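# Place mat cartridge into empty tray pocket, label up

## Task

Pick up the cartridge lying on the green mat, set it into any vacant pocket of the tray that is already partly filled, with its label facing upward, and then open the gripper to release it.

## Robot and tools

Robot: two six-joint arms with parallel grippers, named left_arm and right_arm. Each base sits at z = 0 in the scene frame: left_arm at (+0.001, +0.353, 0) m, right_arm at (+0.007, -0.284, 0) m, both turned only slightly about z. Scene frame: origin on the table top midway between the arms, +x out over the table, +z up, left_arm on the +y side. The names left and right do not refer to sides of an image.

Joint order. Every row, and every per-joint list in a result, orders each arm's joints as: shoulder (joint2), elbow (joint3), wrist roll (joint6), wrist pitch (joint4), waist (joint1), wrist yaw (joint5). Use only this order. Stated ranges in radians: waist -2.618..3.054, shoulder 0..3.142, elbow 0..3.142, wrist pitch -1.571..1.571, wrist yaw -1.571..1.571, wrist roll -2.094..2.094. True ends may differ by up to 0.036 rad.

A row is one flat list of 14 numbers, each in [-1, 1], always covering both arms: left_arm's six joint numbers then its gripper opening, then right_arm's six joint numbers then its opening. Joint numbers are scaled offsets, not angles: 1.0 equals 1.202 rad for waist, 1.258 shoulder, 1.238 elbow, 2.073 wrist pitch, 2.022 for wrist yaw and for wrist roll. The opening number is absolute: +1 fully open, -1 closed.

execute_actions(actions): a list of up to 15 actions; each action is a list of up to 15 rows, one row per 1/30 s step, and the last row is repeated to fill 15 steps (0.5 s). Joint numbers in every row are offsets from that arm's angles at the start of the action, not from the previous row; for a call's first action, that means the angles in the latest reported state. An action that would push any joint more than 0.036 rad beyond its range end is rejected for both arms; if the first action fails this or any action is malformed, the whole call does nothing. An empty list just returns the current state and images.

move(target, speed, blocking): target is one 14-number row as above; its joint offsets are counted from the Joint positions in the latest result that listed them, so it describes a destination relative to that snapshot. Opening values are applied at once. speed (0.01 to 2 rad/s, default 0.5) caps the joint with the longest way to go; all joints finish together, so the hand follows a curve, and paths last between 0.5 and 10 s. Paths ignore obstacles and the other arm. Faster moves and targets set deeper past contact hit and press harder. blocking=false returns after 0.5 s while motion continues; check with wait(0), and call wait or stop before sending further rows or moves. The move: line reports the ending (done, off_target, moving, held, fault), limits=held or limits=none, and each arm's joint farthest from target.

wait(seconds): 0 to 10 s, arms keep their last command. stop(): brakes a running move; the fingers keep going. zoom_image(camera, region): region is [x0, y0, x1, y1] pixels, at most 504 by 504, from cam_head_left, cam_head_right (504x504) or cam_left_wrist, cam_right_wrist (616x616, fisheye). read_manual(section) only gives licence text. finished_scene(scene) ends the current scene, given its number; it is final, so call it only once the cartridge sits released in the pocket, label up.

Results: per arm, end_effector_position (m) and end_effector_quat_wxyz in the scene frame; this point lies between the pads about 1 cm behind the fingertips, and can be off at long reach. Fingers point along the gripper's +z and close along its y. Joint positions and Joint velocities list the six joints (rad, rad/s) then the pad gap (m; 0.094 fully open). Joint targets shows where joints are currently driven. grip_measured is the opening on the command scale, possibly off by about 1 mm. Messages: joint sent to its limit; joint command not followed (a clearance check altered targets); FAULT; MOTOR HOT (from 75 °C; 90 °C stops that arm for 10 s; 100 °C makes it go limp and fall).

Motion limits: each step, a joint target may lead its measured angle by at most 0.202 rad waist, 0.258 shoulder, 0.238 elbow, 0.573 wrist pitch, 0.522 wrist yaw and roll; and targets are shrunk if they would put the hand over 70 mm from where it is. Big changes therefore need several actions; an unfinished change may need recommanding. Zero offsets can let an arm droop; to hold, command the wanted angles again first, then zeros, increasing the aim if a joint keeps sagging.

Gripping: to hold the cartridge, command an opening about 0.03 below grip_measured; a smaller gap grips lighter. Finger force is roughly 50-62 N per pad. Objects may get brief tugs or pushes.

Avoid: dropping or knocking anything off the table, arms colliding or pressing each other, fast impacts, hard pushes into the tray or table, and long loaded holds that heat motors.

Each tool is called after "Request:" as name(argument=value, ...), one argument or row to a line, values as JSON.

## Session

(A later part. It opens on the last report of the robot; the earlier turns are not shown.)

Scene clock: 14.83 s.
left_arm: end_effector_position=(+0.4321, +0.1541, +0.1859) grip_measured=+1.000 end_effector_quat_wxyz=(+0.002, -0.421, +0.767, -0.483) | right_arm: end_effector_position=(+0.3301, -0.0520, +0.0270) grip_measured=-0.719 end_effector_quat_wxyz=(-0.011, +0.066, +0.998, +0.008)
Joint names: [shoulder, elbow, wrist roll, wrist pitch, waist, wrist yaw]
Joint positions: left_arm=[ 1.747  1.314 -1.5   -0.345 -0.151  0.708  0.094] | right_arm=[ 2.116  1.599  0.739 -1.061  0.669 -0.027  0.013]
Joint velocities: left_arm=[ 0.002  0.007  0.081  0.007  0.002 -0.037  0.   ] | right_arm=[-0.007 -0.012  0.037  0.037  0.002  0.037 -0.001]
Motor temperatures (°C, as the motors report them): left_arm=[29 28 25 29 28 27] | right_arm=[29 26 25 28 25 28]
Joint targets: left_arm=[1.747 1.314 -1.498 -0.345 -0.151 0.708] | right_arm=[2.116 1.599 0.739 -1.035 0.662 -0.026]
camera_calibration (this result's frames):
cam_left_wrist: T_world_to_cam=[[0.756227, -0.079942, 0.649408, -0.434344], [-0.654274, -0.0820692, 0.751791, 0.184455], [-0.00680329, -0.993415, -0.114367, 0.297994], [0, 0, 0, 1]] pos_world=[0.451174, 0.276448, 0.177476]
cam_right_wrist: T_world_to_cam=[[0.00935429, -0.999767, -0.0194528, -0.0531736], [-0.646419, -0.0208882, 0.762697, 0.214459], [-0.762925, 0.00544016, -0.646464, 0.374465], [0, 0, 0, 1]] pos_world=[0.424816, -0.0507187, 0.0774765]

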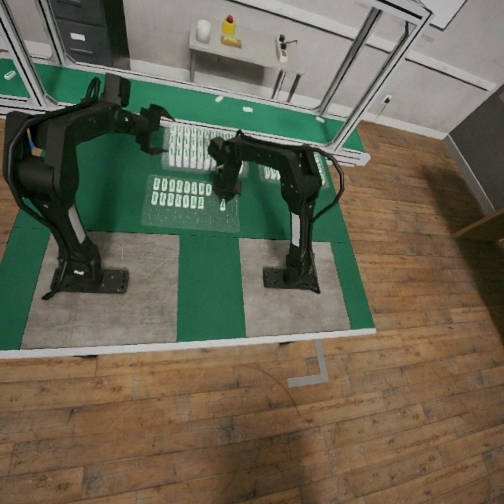

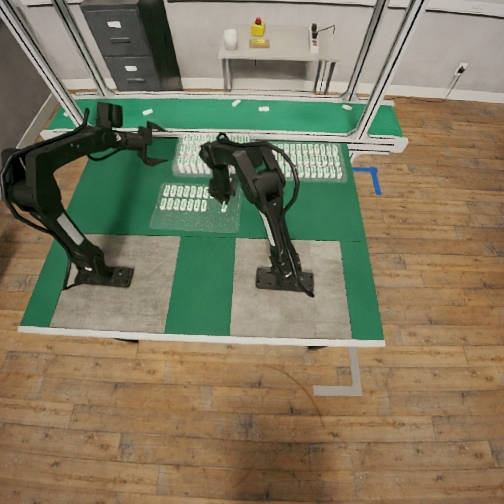

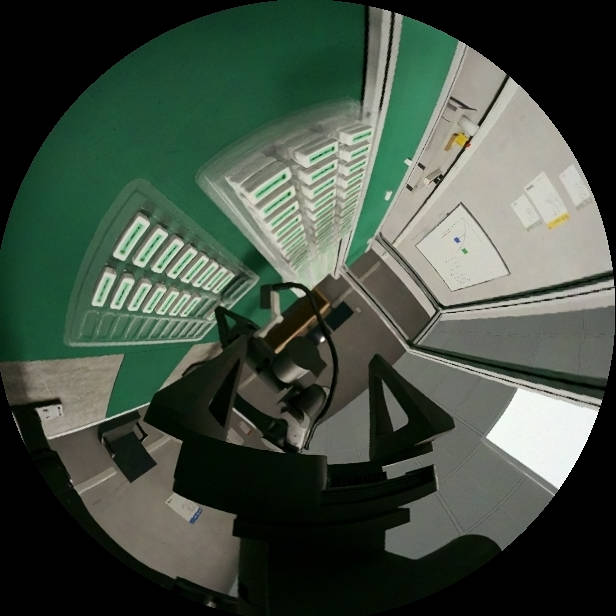

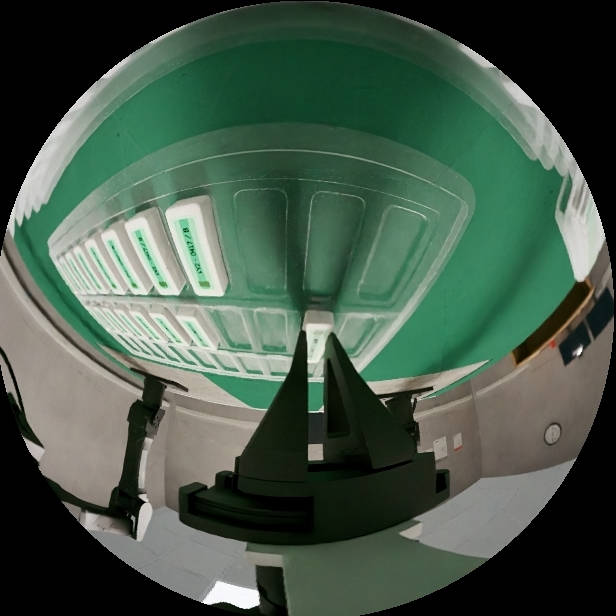

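Request:
execute_actions(
  actions=[
    [[0,0,0,0,0,0,1,0,0,0,0,0,0,-0.3]],
    [[0,0,0,0,0,0,1,-0.08,0,0,0,0,0,-0.3]],
    [[0,0,0,0,0,0,1,-0.08,0,0,0,0,0,-0.2]],
  ],
)

Request:
zoom_image(
  camera="cam_right_wrist",
  region=[200, 220, 420, 380],
)

Scene clock: 16.43 s.
left_arm: end_effector_position=(+0.4321, +0.1541, +0.1859) grip_measured=+1.000 end_effector_quat_wxyz=(+0.000, -0.424, +0.766, -0.483) | right_arm: end_effector_position=(+0.3363, -0.0477, +0.0929) grip_measured=-0.202 end_effector_quat_wxyz=(+0.055, +0.064, +0.995, +0.061)
Joint names: [shoulder, elbow, wrist roll, wrist pitch, waist, wrist yaw]
Joint positions: left_arm=[ 1.747  1.314 -1.506 -0.345 -0.151  0.708  0.094] | right_arm=[ 1.937  1.589  0.739 -1.061  0.669 -0.027  0.037]
Joint velocities: left_arm=[-0.002 -0.002 -0.022  0.081  0.002  0.081  0.   ] | right_arm=[-0.002 -0.002 -0.095  0.007 -0.017 -0.051  0.001]
Motor temperatures (°C, as the motors report them): left_arm=[29 28 25 29 28 27] | right_arm=[30 26 25 28 25 28]
Joint targets: left_arm=[1.747 1.314 -1.504 -0.345 -0.151 0.708] | right_arm=[1.926 1.594 0.739 -1.061 0.669 -0.027]
camera_calibration (this result's frames):
cam_left_wrist: T_world_to_cam=[[0.759407, -0.0758563, 0.646179, -0.435748], [-0.650603, -0.0823055, 0.754945, 0.182318], [-0.00408328, -0.993716, -0.111856, 0.296398], [0, 0, 0, 1]] pos_world=[0.450737, 0.276488, 0.177084]
cam_right_wrist: T_world_to_cam=[[0.0186275, -0.993313, -0.113937, -0.0416788], [-0.745366, -0.0897496, 0.660587, 0.207768], [-0.666396, 0.0726195, -0.742053, 0.401379], [0, 0, 0, 1]] pos_world=[0.423117, -0.0519009, 0.155847]

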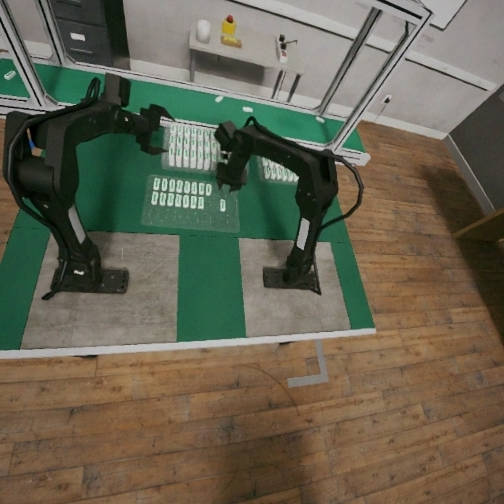

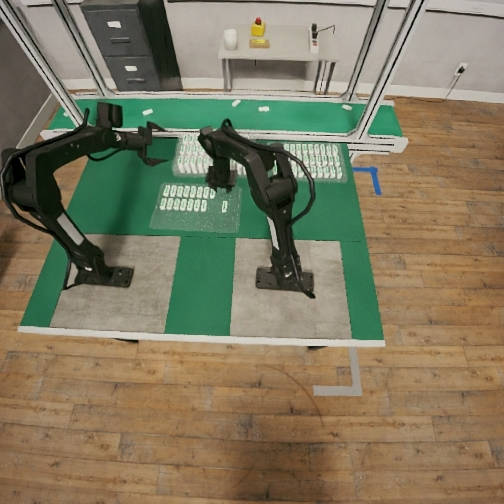

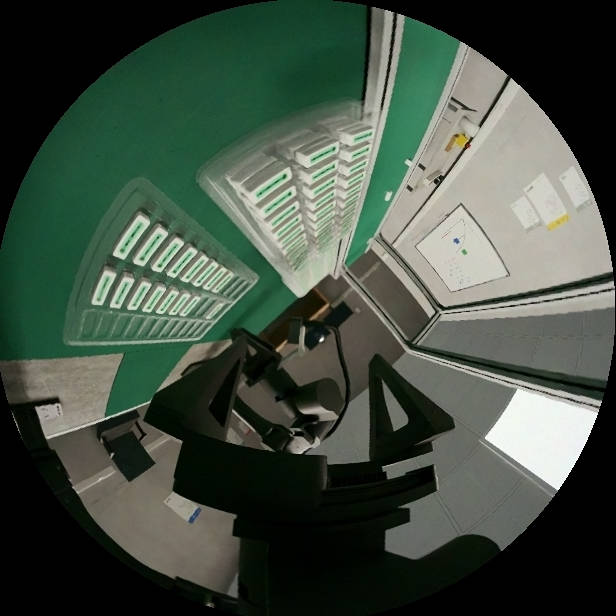

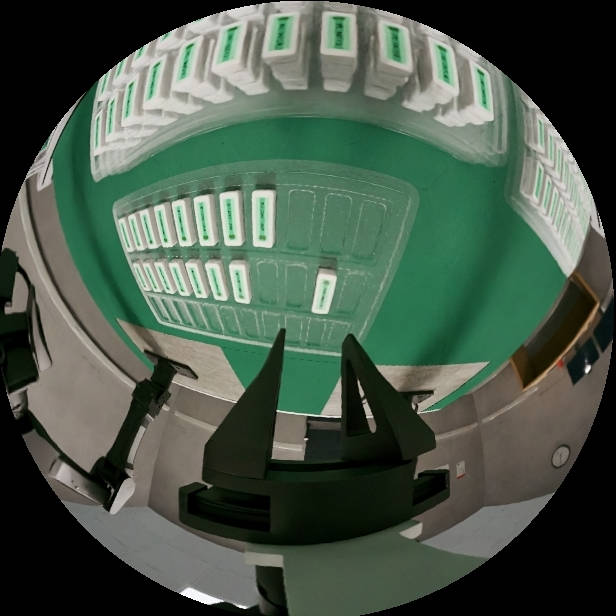

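Region (200, 220, 420, 380) of cam_right_wrist's 616x616 image, scaled by 2.291, with more detail than that image has; it fills the top 367 rows of this view, and the rest is white.

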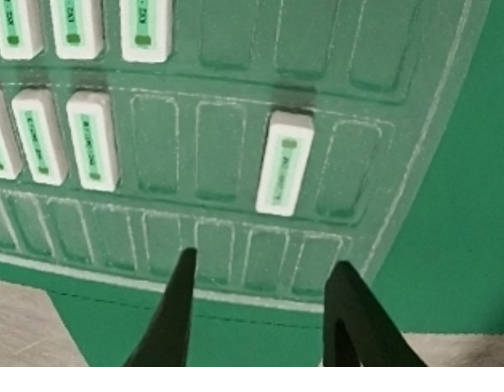

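Request:
finished_scene(
  scene=2,
)

The scene is finished: the task was done.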